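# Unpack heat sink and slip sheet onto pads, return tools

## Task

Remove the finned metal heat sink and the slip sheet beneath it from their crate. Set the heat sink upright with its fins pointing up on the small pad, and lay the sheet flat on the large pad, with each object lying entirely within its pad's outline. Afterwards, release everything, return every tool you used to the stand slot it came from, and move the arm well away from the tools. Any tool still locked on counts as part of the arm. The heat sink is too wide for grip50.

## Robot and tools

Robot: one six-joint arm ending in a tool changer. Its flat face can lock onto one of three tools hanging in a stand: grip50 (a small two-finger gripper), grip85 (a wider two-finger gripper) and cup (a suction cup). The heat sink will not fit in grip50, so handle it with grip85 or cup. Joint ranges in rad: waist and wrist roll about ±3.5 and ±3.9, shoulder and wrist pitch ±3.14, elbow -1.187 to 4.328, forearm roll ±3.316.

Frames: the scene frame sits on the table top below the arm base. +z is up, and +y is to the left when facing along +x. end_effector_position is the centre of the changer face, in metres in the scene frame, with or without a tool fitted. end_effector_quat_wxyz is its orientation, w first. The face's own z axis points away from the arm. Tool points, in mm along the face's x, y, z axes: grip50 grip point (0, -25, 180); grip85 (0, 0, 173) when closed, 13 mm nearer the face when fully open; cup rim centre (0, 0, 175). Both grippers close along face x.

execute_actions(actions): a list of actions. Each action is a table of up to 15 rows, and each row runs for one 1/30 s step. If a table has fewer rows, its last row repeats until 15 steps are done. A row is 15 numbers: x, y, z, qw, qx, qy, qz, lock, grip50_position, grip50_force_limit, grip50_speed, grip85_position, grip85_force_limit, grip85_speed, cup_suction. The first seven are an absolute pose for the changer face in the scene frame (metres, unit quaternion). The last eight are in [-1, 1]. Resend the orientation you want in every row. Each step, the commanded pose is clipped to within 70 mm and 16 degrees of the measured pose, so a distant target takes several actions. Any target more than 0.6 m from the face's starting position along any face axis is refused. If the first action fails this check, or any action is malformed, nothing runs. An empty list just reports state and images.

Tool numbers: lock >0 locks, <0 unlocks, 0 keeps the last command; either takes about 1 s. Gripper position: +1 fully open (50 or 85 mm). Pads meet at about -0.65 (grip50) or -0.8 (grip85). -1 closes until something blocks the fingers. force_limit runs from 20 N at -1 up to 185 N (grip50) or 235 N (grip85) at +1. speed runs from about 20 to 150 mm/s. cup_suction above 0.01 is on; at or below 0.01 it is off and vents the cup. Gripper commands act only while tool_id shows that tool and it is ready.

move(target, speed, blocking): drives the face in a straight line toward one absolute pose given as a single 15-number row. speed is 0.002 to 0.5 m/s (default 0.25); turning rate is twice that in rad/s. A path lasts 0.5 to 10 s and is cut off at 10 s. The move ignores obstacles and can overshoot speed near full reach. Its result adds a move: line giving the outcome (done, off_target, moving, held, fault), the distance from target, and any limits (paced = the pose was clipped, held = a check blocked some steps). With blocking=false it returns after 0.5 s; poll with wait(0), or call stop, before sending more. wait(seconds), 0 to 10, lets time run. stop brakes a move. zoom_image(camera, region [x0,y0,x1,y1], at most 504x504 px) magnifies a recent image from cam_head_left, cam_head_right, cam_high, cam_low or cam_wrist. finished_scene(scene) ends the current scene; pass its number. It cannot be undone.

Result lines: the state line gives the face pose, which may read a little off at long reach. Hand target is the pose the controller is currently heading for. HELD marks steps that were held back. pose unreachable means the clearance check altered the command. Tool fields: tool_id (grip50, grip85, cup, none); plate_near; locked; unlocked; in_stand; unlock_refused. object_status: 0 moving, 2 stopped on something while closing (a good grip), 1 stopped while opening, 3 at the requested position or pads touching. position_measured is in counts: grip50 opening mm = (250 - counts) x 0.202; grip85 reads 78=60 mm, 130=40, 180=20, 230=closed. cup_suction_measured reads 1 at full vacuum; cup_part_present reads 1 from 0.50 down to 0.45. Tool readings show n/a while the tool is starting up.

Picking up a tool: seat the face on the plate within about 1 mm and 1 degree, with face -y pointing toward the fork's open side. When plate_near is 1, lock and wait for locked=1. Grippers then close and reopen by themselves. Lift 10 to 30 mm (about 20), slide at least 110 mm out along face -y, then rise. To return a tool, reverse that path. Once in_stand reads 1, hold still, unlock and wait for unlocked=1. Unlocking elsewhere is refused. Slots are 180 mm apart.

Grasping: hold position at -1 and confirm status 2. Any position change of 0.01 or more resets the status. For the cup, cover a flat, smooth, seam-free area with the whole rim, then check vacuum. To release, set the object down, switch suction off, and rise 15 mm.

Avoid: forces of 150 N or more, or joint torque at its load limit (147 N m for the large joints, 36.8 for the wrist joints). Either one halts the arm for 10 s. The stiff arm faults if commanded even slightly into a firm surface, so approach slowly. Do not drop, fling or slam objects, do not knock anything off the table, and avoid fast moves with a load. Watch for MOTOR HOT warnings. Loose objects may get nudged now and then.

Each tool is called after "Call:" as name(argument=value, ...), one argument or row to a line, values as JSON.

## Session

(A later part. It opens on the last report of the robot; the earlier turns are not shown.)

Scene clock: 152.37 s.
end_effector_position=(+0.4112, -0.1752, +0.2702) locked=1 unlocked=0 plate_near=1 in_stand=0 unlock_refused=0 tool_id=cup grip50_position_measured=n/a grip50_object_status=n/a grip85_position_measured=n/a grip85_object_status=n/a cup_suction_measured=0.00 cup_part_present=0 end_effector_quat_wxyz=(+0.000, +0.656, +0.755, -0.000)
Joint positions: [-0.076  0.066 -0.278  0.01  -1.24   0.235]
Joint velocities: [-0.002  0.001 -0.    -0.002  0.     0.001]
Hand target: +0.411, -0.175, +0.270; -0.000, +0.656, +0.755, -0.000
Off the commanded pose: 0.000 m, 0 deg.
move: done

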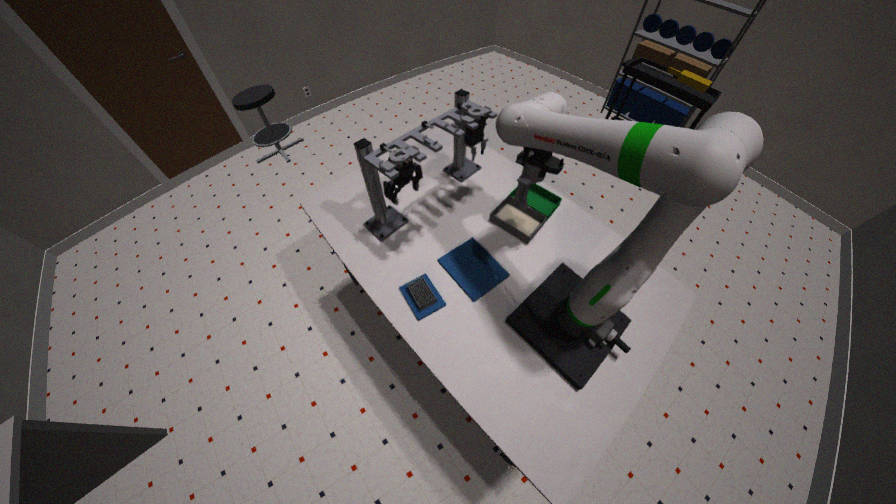

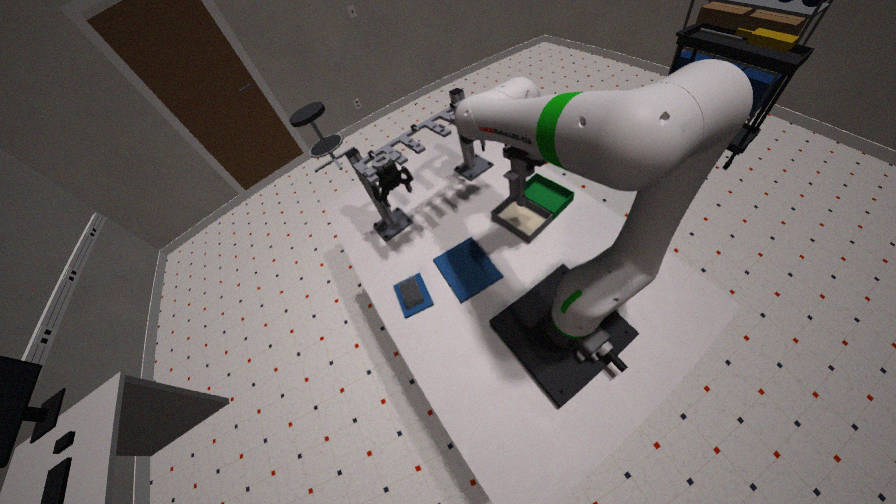

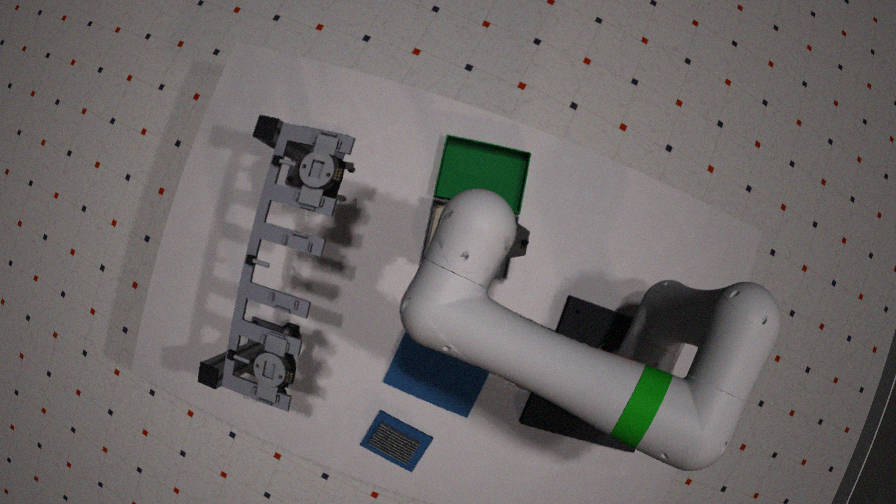

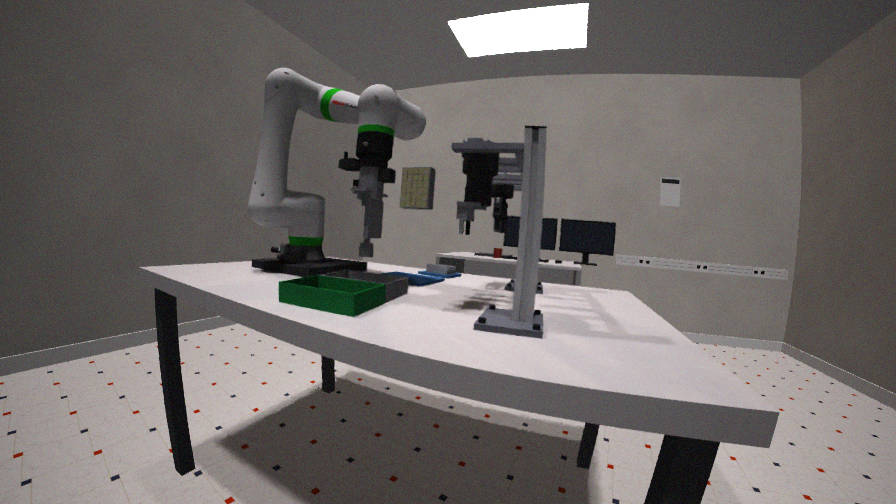

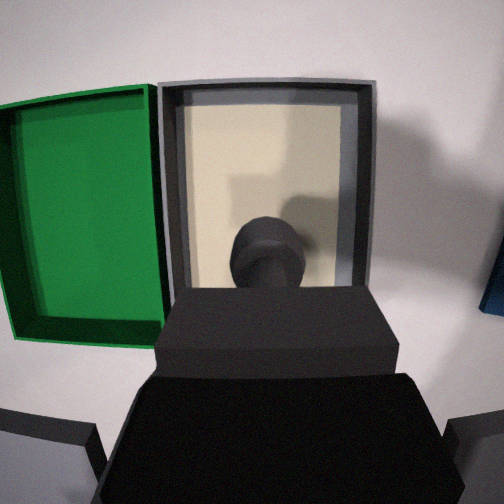

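Call:
move(
  target=[0.411,-0.178,0.192,0,0.656,0.755,0,0,0,0,0,1,0,0,1],
  speed=0.1,
)

Call:
move(
  target=[0.411,-0.178,0.178,0,0.656,0.755,0,0,0,0,0,1,0,0,1],
  speed=0.012,
)

Call:
wait(
  seconds=0.7,
)

Call:
move(
  target=[0.411,-0.178,0.26,0,0.656,0.755,0,0,0,0,0,1,0,0,1],
  speed=0.06,
)

Call:
move(
  target=[0.375,0.113,0.25,0,0.7254,0.6884,0,0,0,0,0,1,0,0,1],
  speed=0.15,
)

Call:
move(
  target=[0.375,0.113,0.195,0,0.7254,0.6884,0,0,0,0,0,1,0,0,1],
  speed=0.06,
)

Scene clock: 160.30 s.
end_effector_position=(+0.4112, -0.1780, +0.1919) locked=1 unlocked=0 plate_near=1 in_stand=0 unlock_refused=0 tool_id=cup grip50_position_measured=n/a grip50_object_status=n/a grip85_position_measured=n/a grip85_object_status=n/a cup_suction_measured=0.00 cup_part_present=0 end_effector_quat_wxyz=(-0.000, +0.656, +0.755, +0.000)
Joint positions: [-0.084  0.152 -0.383  0.011 -1.049  0.241]
Joint velocities: [-0.001 -0.    -0.     0.     0.002 -0.001]
Hand target: +0.411, -0.178, +0.192; -0.000, +0.656, +0.755, +0.000
Off the commanded pose: 0.000 m, 0 deg.
move: done

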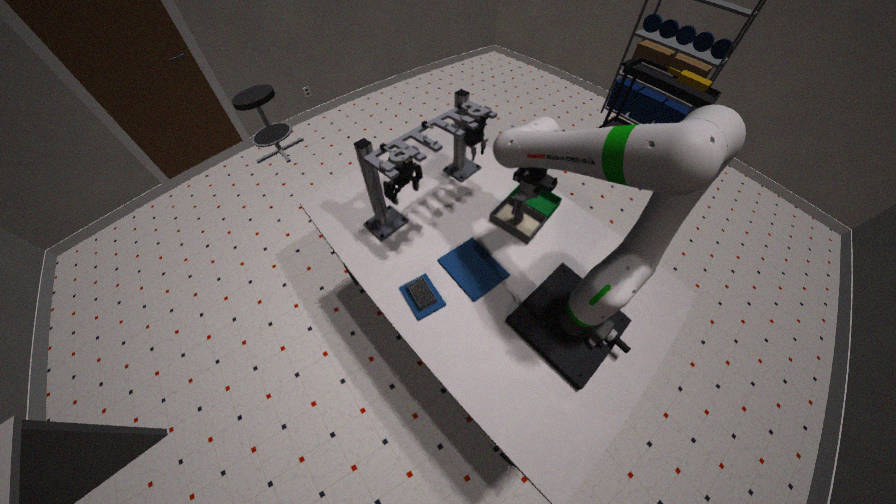

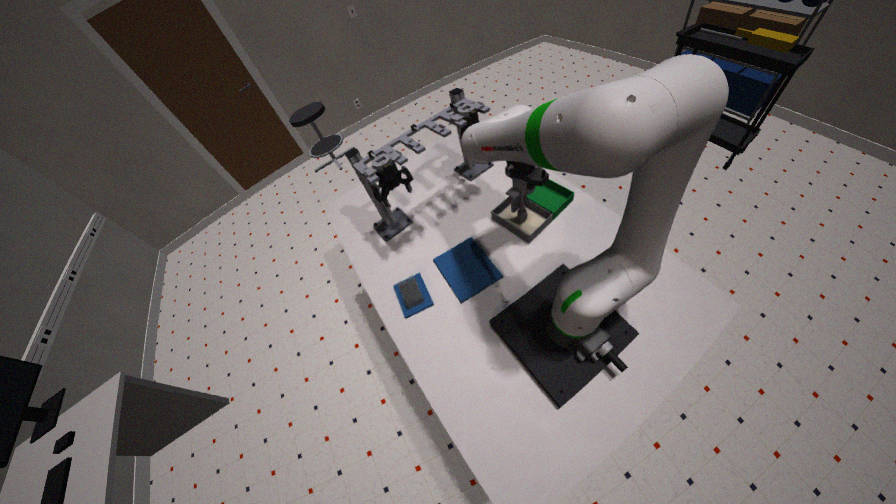

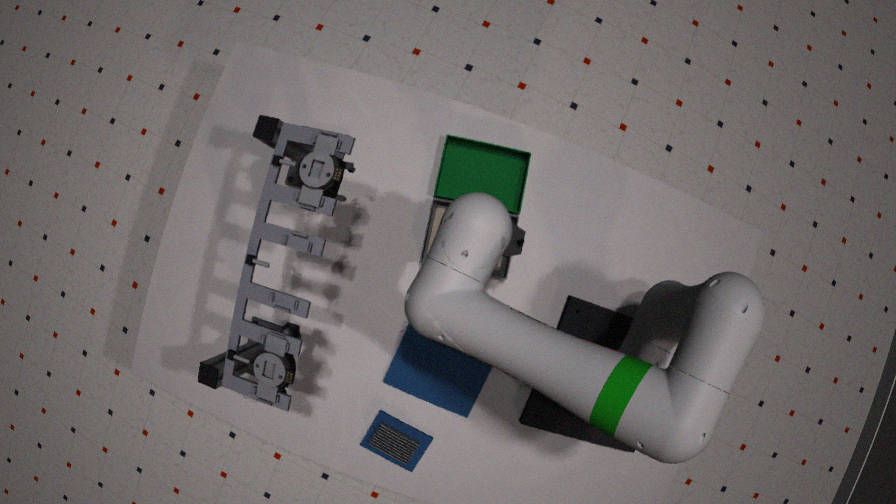

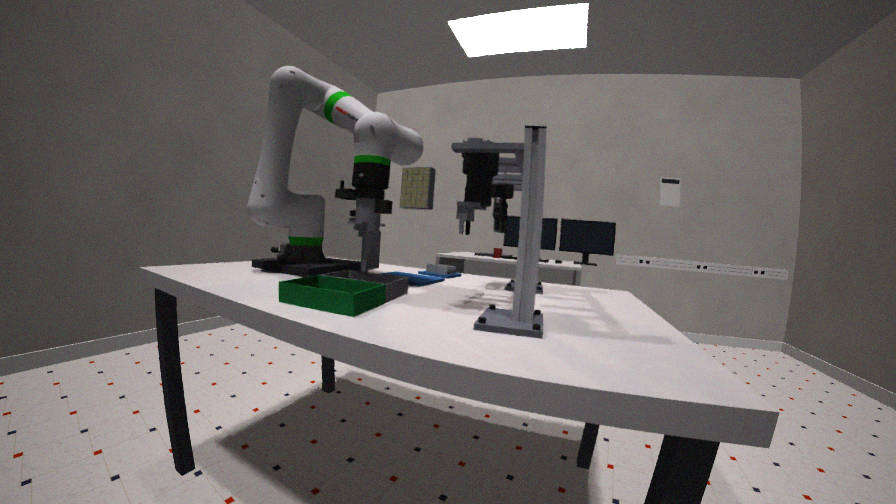

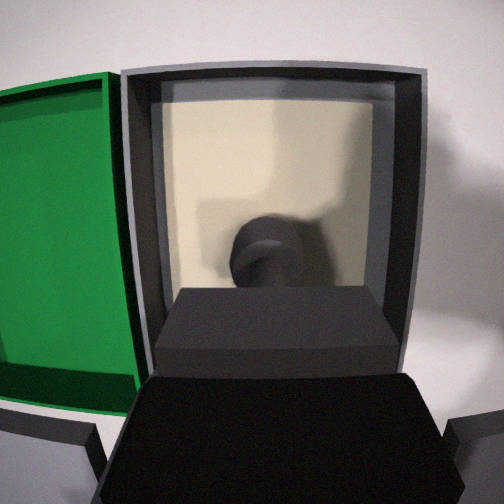

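Scene clock: 161.67 s.
end_effector_position=(+0.4110, -0.1780, +0.1780) locked=1 unlocked=0 plate_near=1 in_stand=0 unlock_refused=0 tool_id=cup grip50_position_measured=n/a grip50_object_status=n/a grip85_position_measured=n/a grip85_object_status=n/a cup_suction_measured=0.90 cup_part_present=1 end_effector_quat_wxyz=(-0.000, +0.656, +0.755, +0.000)
Joint positions: [-0.084  0.17  -0.4    0.011 -1.014  0.241]
Joint velocities: [-0.001  0.002 -0.001  0.001  0.002 -0.   ]
Hand target: +0.411, -0.178, +0.178; -0.000, +0.656, +0.755, +0.000
Off the commanded pose: 0.000 m, 0 deg.
move: done

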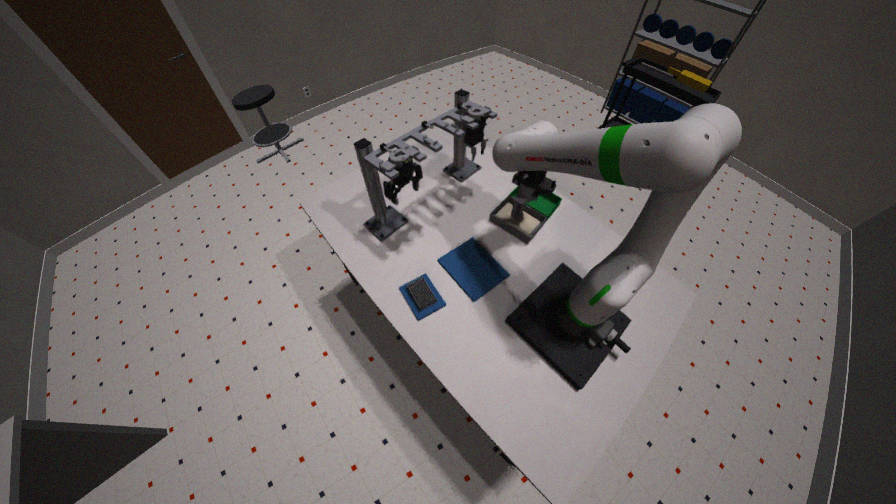

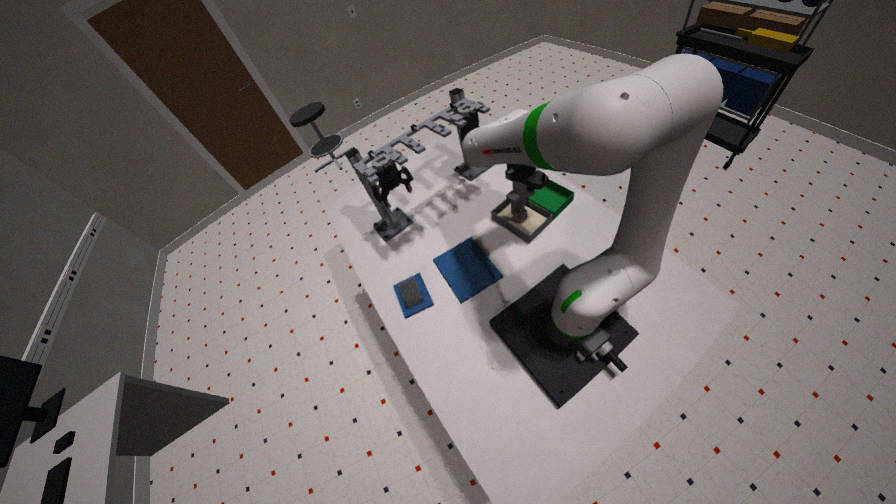

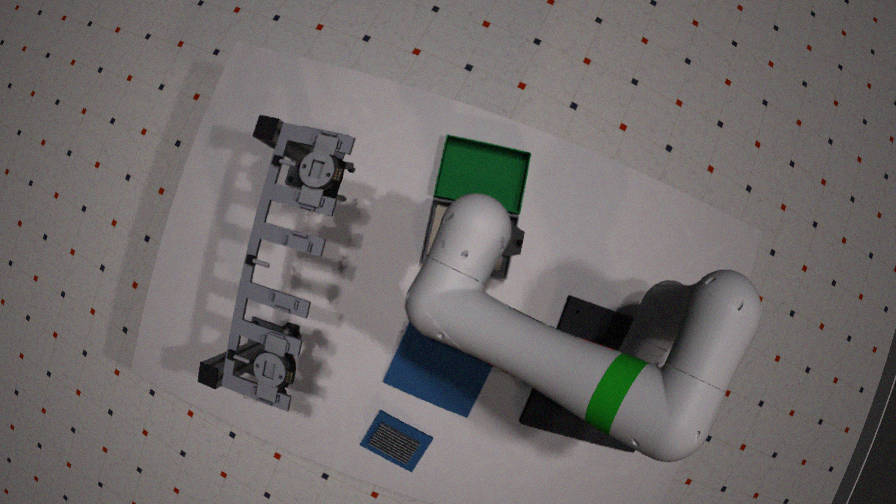

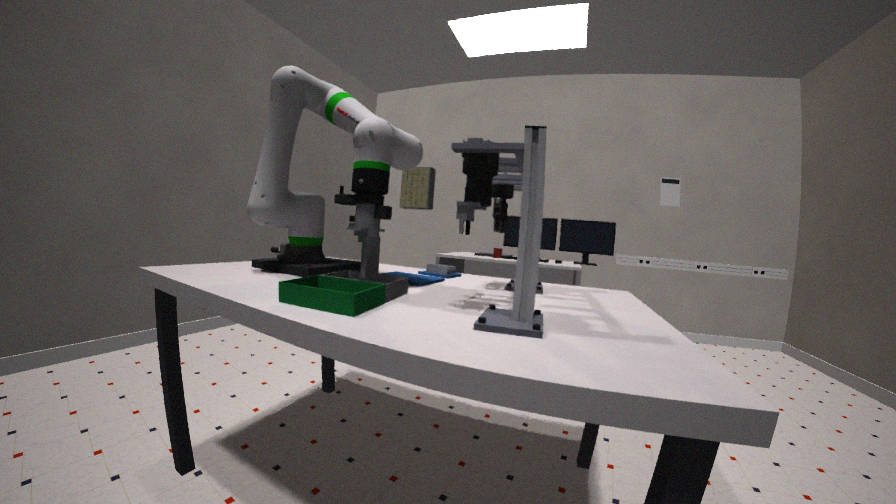

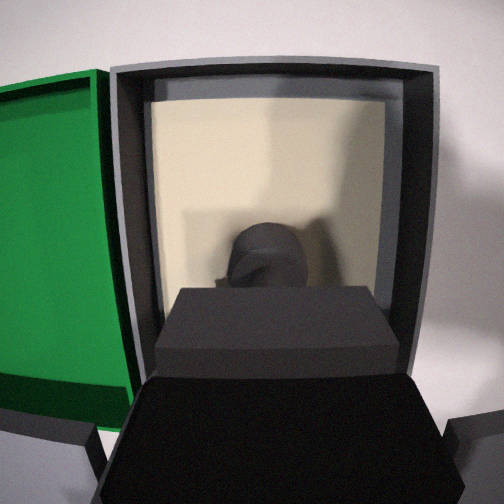

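Scene clock: 162.37 s.
end_effector_position=(+0.4110, -0.1780, +0.1780) locked=1 unlocked=0 plate_near=1 in_stand=0 unlock_refused=0 tool_id=cup grip50_position_measured=n/a grip50_object_status=n/a grip85_position_measured=n/a grip85_object_status=n/a cup_suction_measured=0.90 cup_part_present=1 end_effector_quat_wxyz=(-0.000, +0.656, +0.755, +0.000)
Joint positions: [-0.084  0.17  -0.4    0.011 -1.014  0.241]
Joint velocities: [-0.001 -0.001  0.001 -0.001 -0.001 -0.   ]
Hand target: +0.411, -0.178, +0.178; -0.000, +0.656, +0.755, +0.000
Off the commanded pose: 0.000 m, 0 deg.
wait: 0.70 s; at rest by 0.17 s

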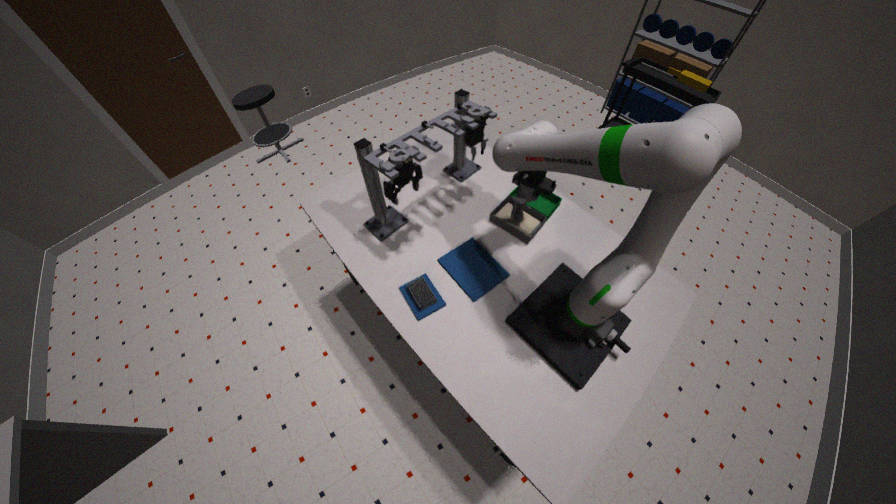

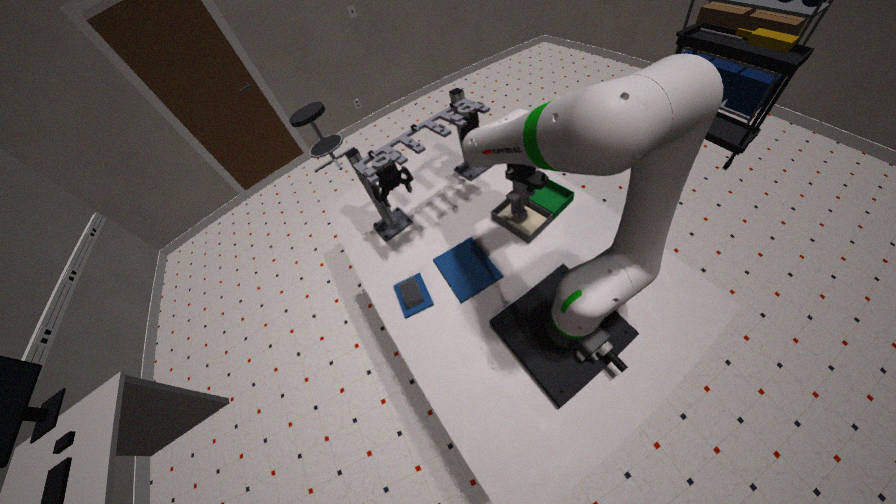

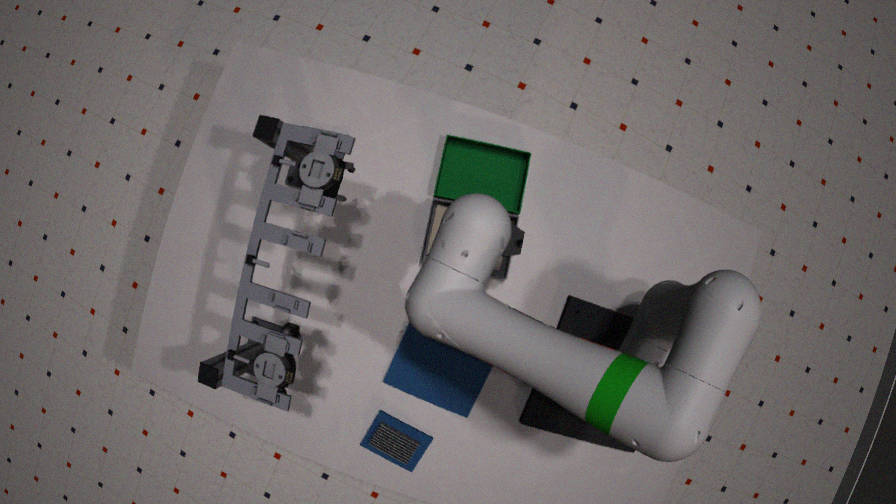

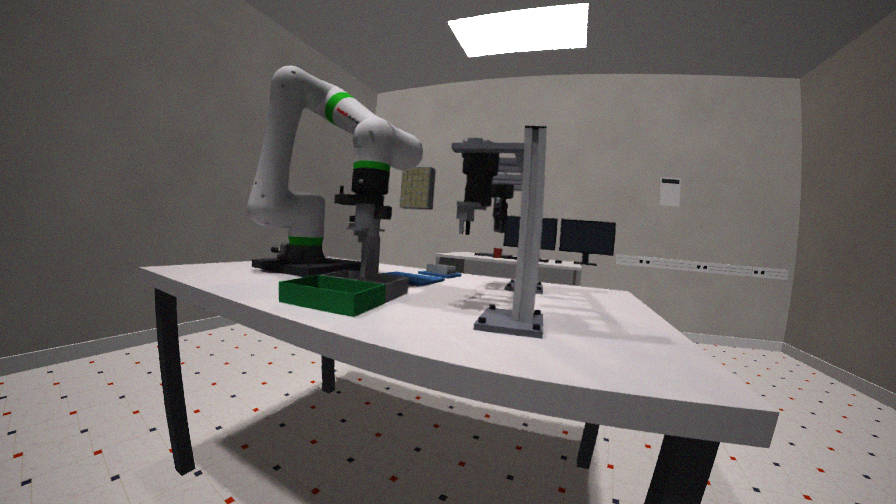

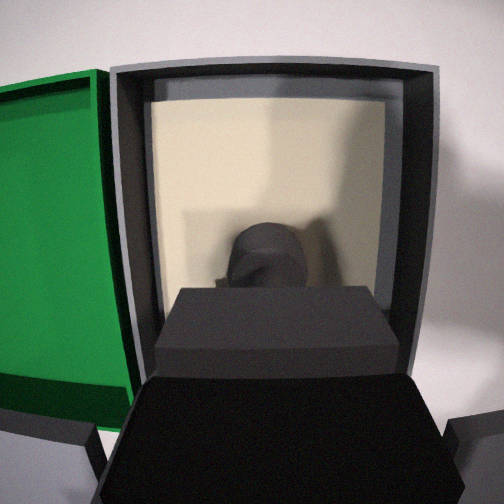

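Scene clock: 164.03 s.
end_effector_position=(+0.4108, -0.1780, +0.2601) locked=1 unlocked=0 plate_near=1 in_stand=0 unlock_refused=0 tool_id=cup grip50_position_measured=n/a grip50_object_status=n/a grip85_position_measured=n/a grip85_object_status=n/a cup_suction_measured=0.90 cup_part_present=1 end_effector_quat_wxyz=(+0.000, +0.656, +0.755, -0.000)
Joint positions: [-0.082  0.076 -0.292  0.01  -1.216  0.241]
Joint velocities: [ 0.    -0.     0.002  0.    -0.001 -0.001]
Hand target: +0.411, -0.178, +0.260; +0.000, +0.656, +0.755, -0.000
Off the commanded pose: 0.000 m, 0 deg.
move: done

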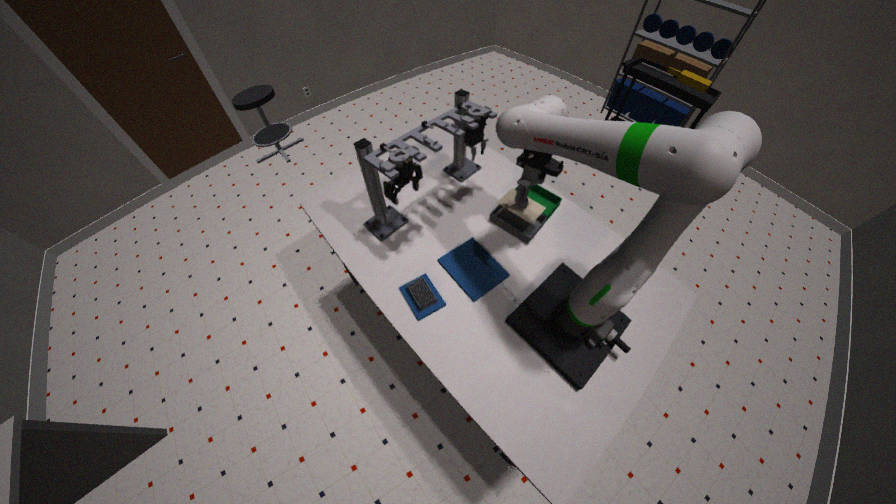

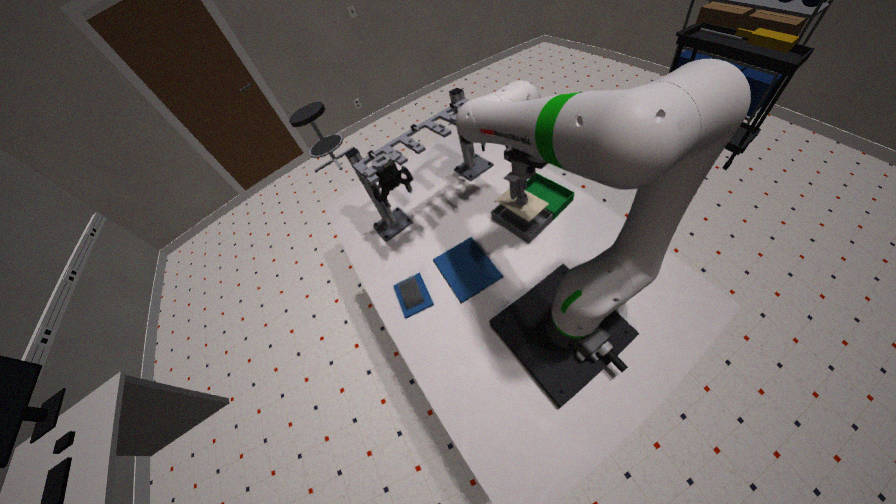

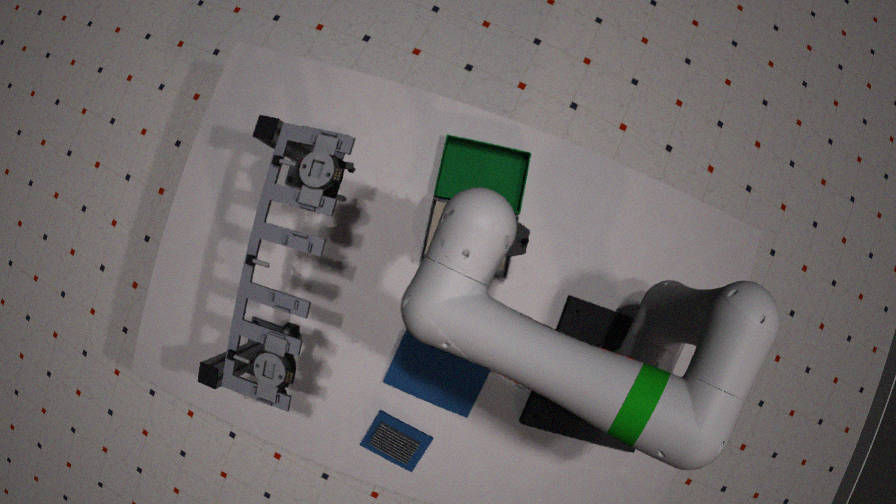

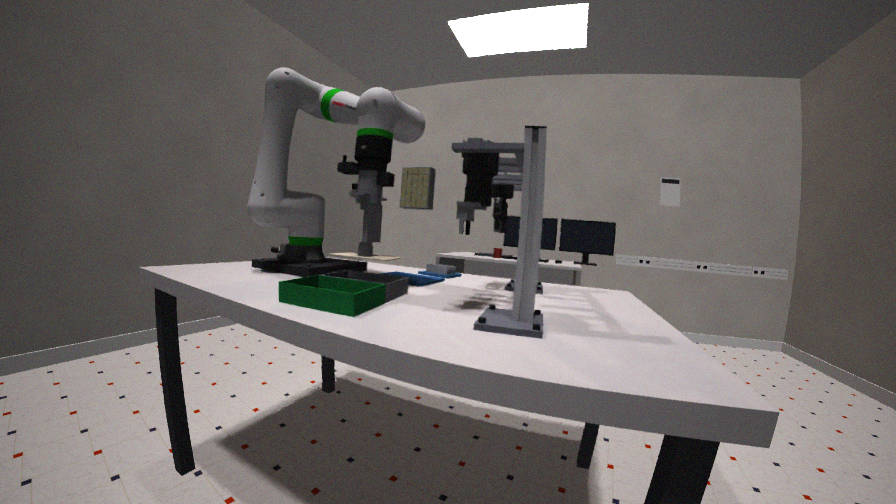

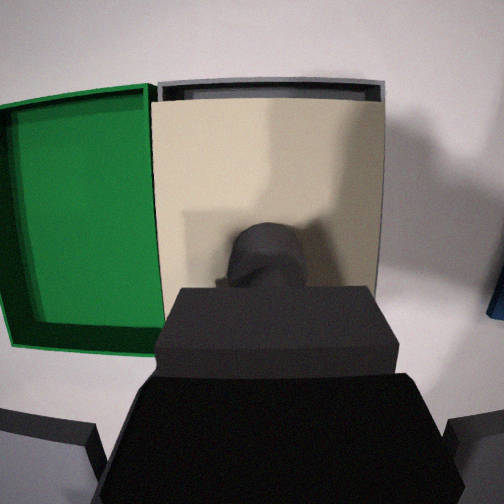

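Scene clock: 166.40 s.
end_effector_position=(+0.3750, +0.1136, +0.2501) locked=1 unlocked=0 plate_near=1 in_stand=0 unlock_refused=0 tool_id=cup grip50_position_measured=n/a grip50_object_status=n/a grip85_position_measured=n/a grip85_object_status=n/a cup_suction_measured=0.90 cup_part_present=1 end_effector_quat_wxyz=(+0.000, +0.725, +0.688, +0.000)
Joint positions: [ 0.652 -0.049 -0.445 -0.002 -1.19  -0.682]
Joint velocities: [ 0.002 -0.     0.001 -0.    -0.    -0.001]
Hand target: +0.375, +0.114, +0.250; +0.000, +0.725, +0.688, +0.000
Off the commanded pose: 0.001 m, 0 deg.
move: done

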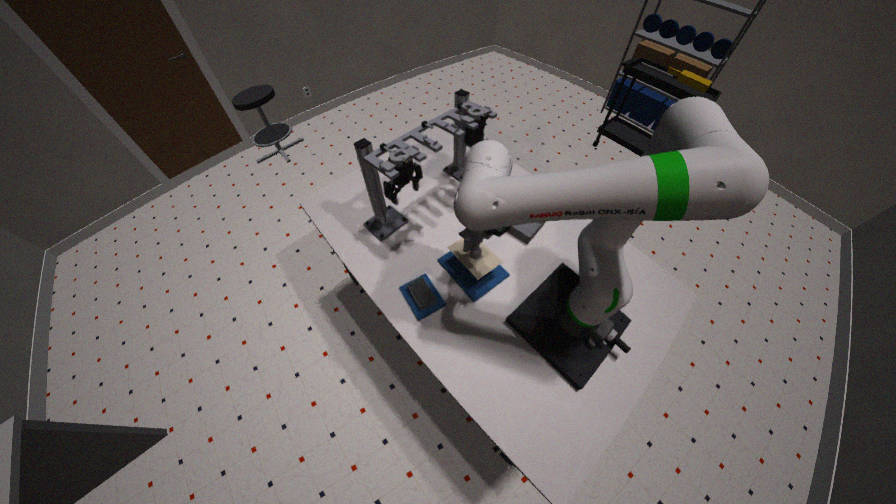

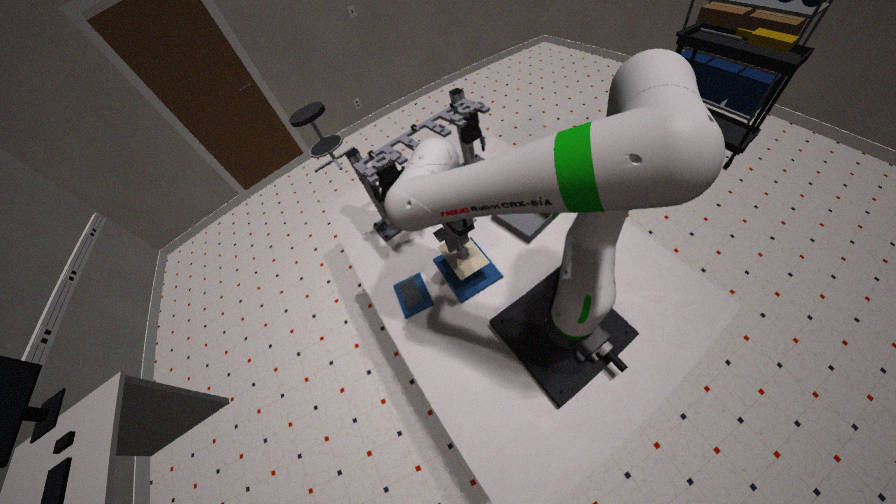

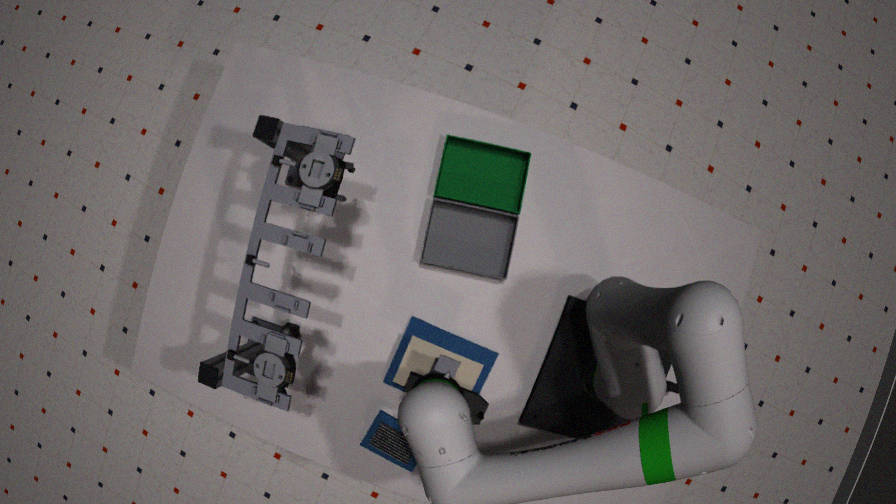

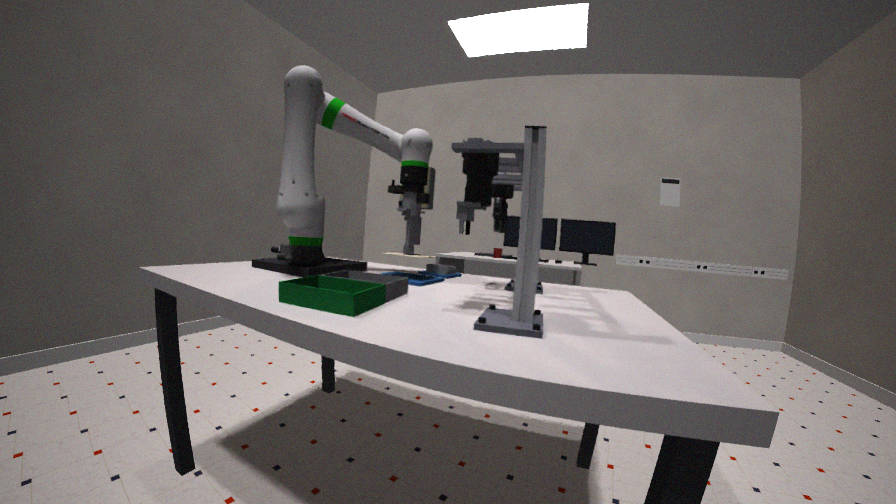

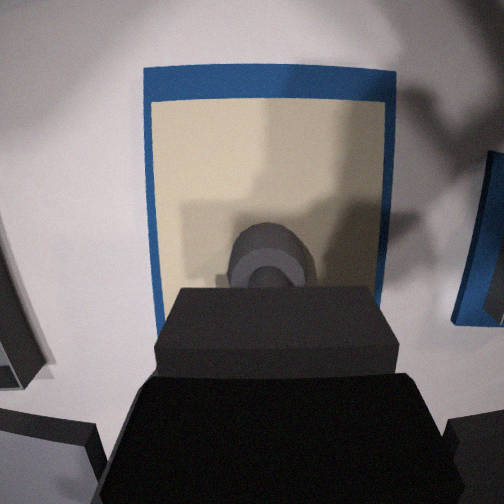

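Scene clock: 167.63 s.
end_effector_position=(+0.3751, +0.1131, +0.1949) locked=1 unlocked=0 plate_near=1 in_stand=0 unlock_refused=0 tool_id=cup grip50_position_measured=n/a grip50_object_status=n/a grip85_position_measured=n/a grip85_object_status=n/a cup_suction_measured=0.90 cup_part_present=1 end_effector_quat_wxyz=(-0.000, +0.725, +0.688, +0.000)
Joint positions: [ 0.651  0.018 -0.523 -0.002 -1.046 -0.68 ]
Joint velocities: [ 0.     0.001 -0.     0.     0.002 -0.001]
Hand target: +0.375, +0.113, +0.195; -0.000, +0.725, +0.688, +0.000
Off the commanded pose: 0.000 m, 0 deg.
move: done

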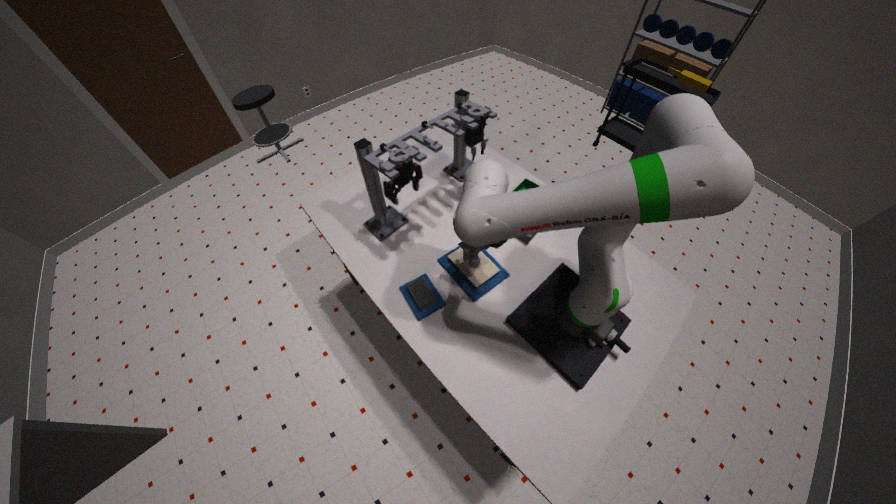

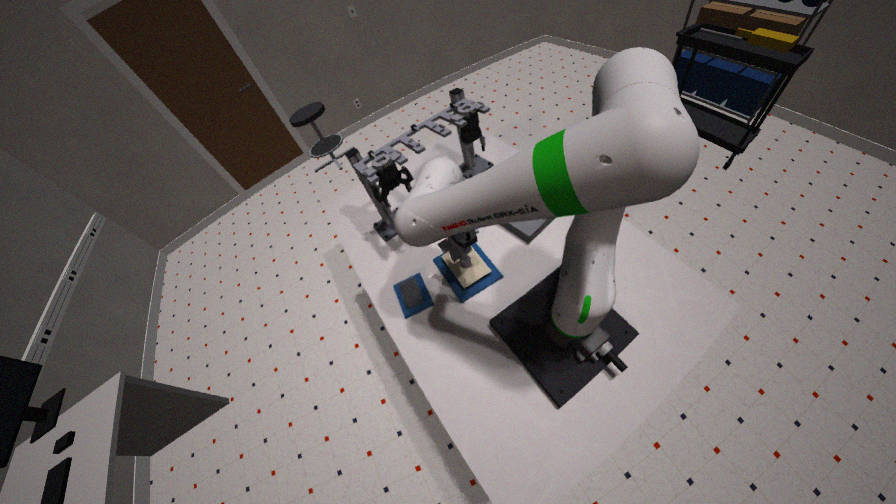

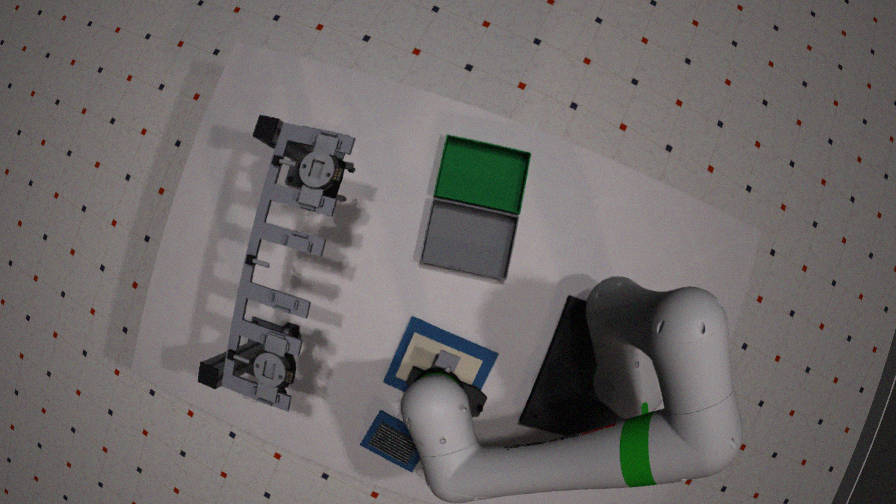

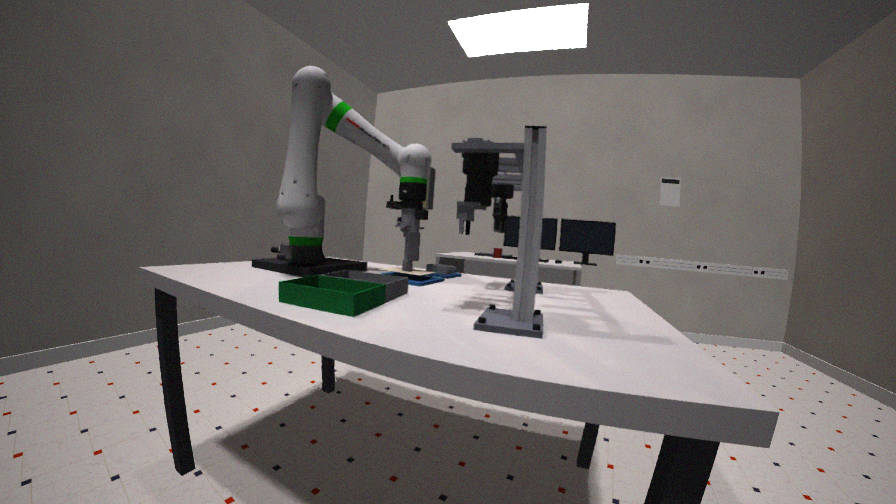

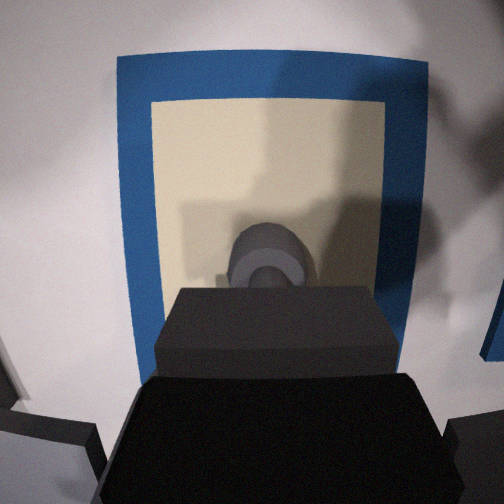

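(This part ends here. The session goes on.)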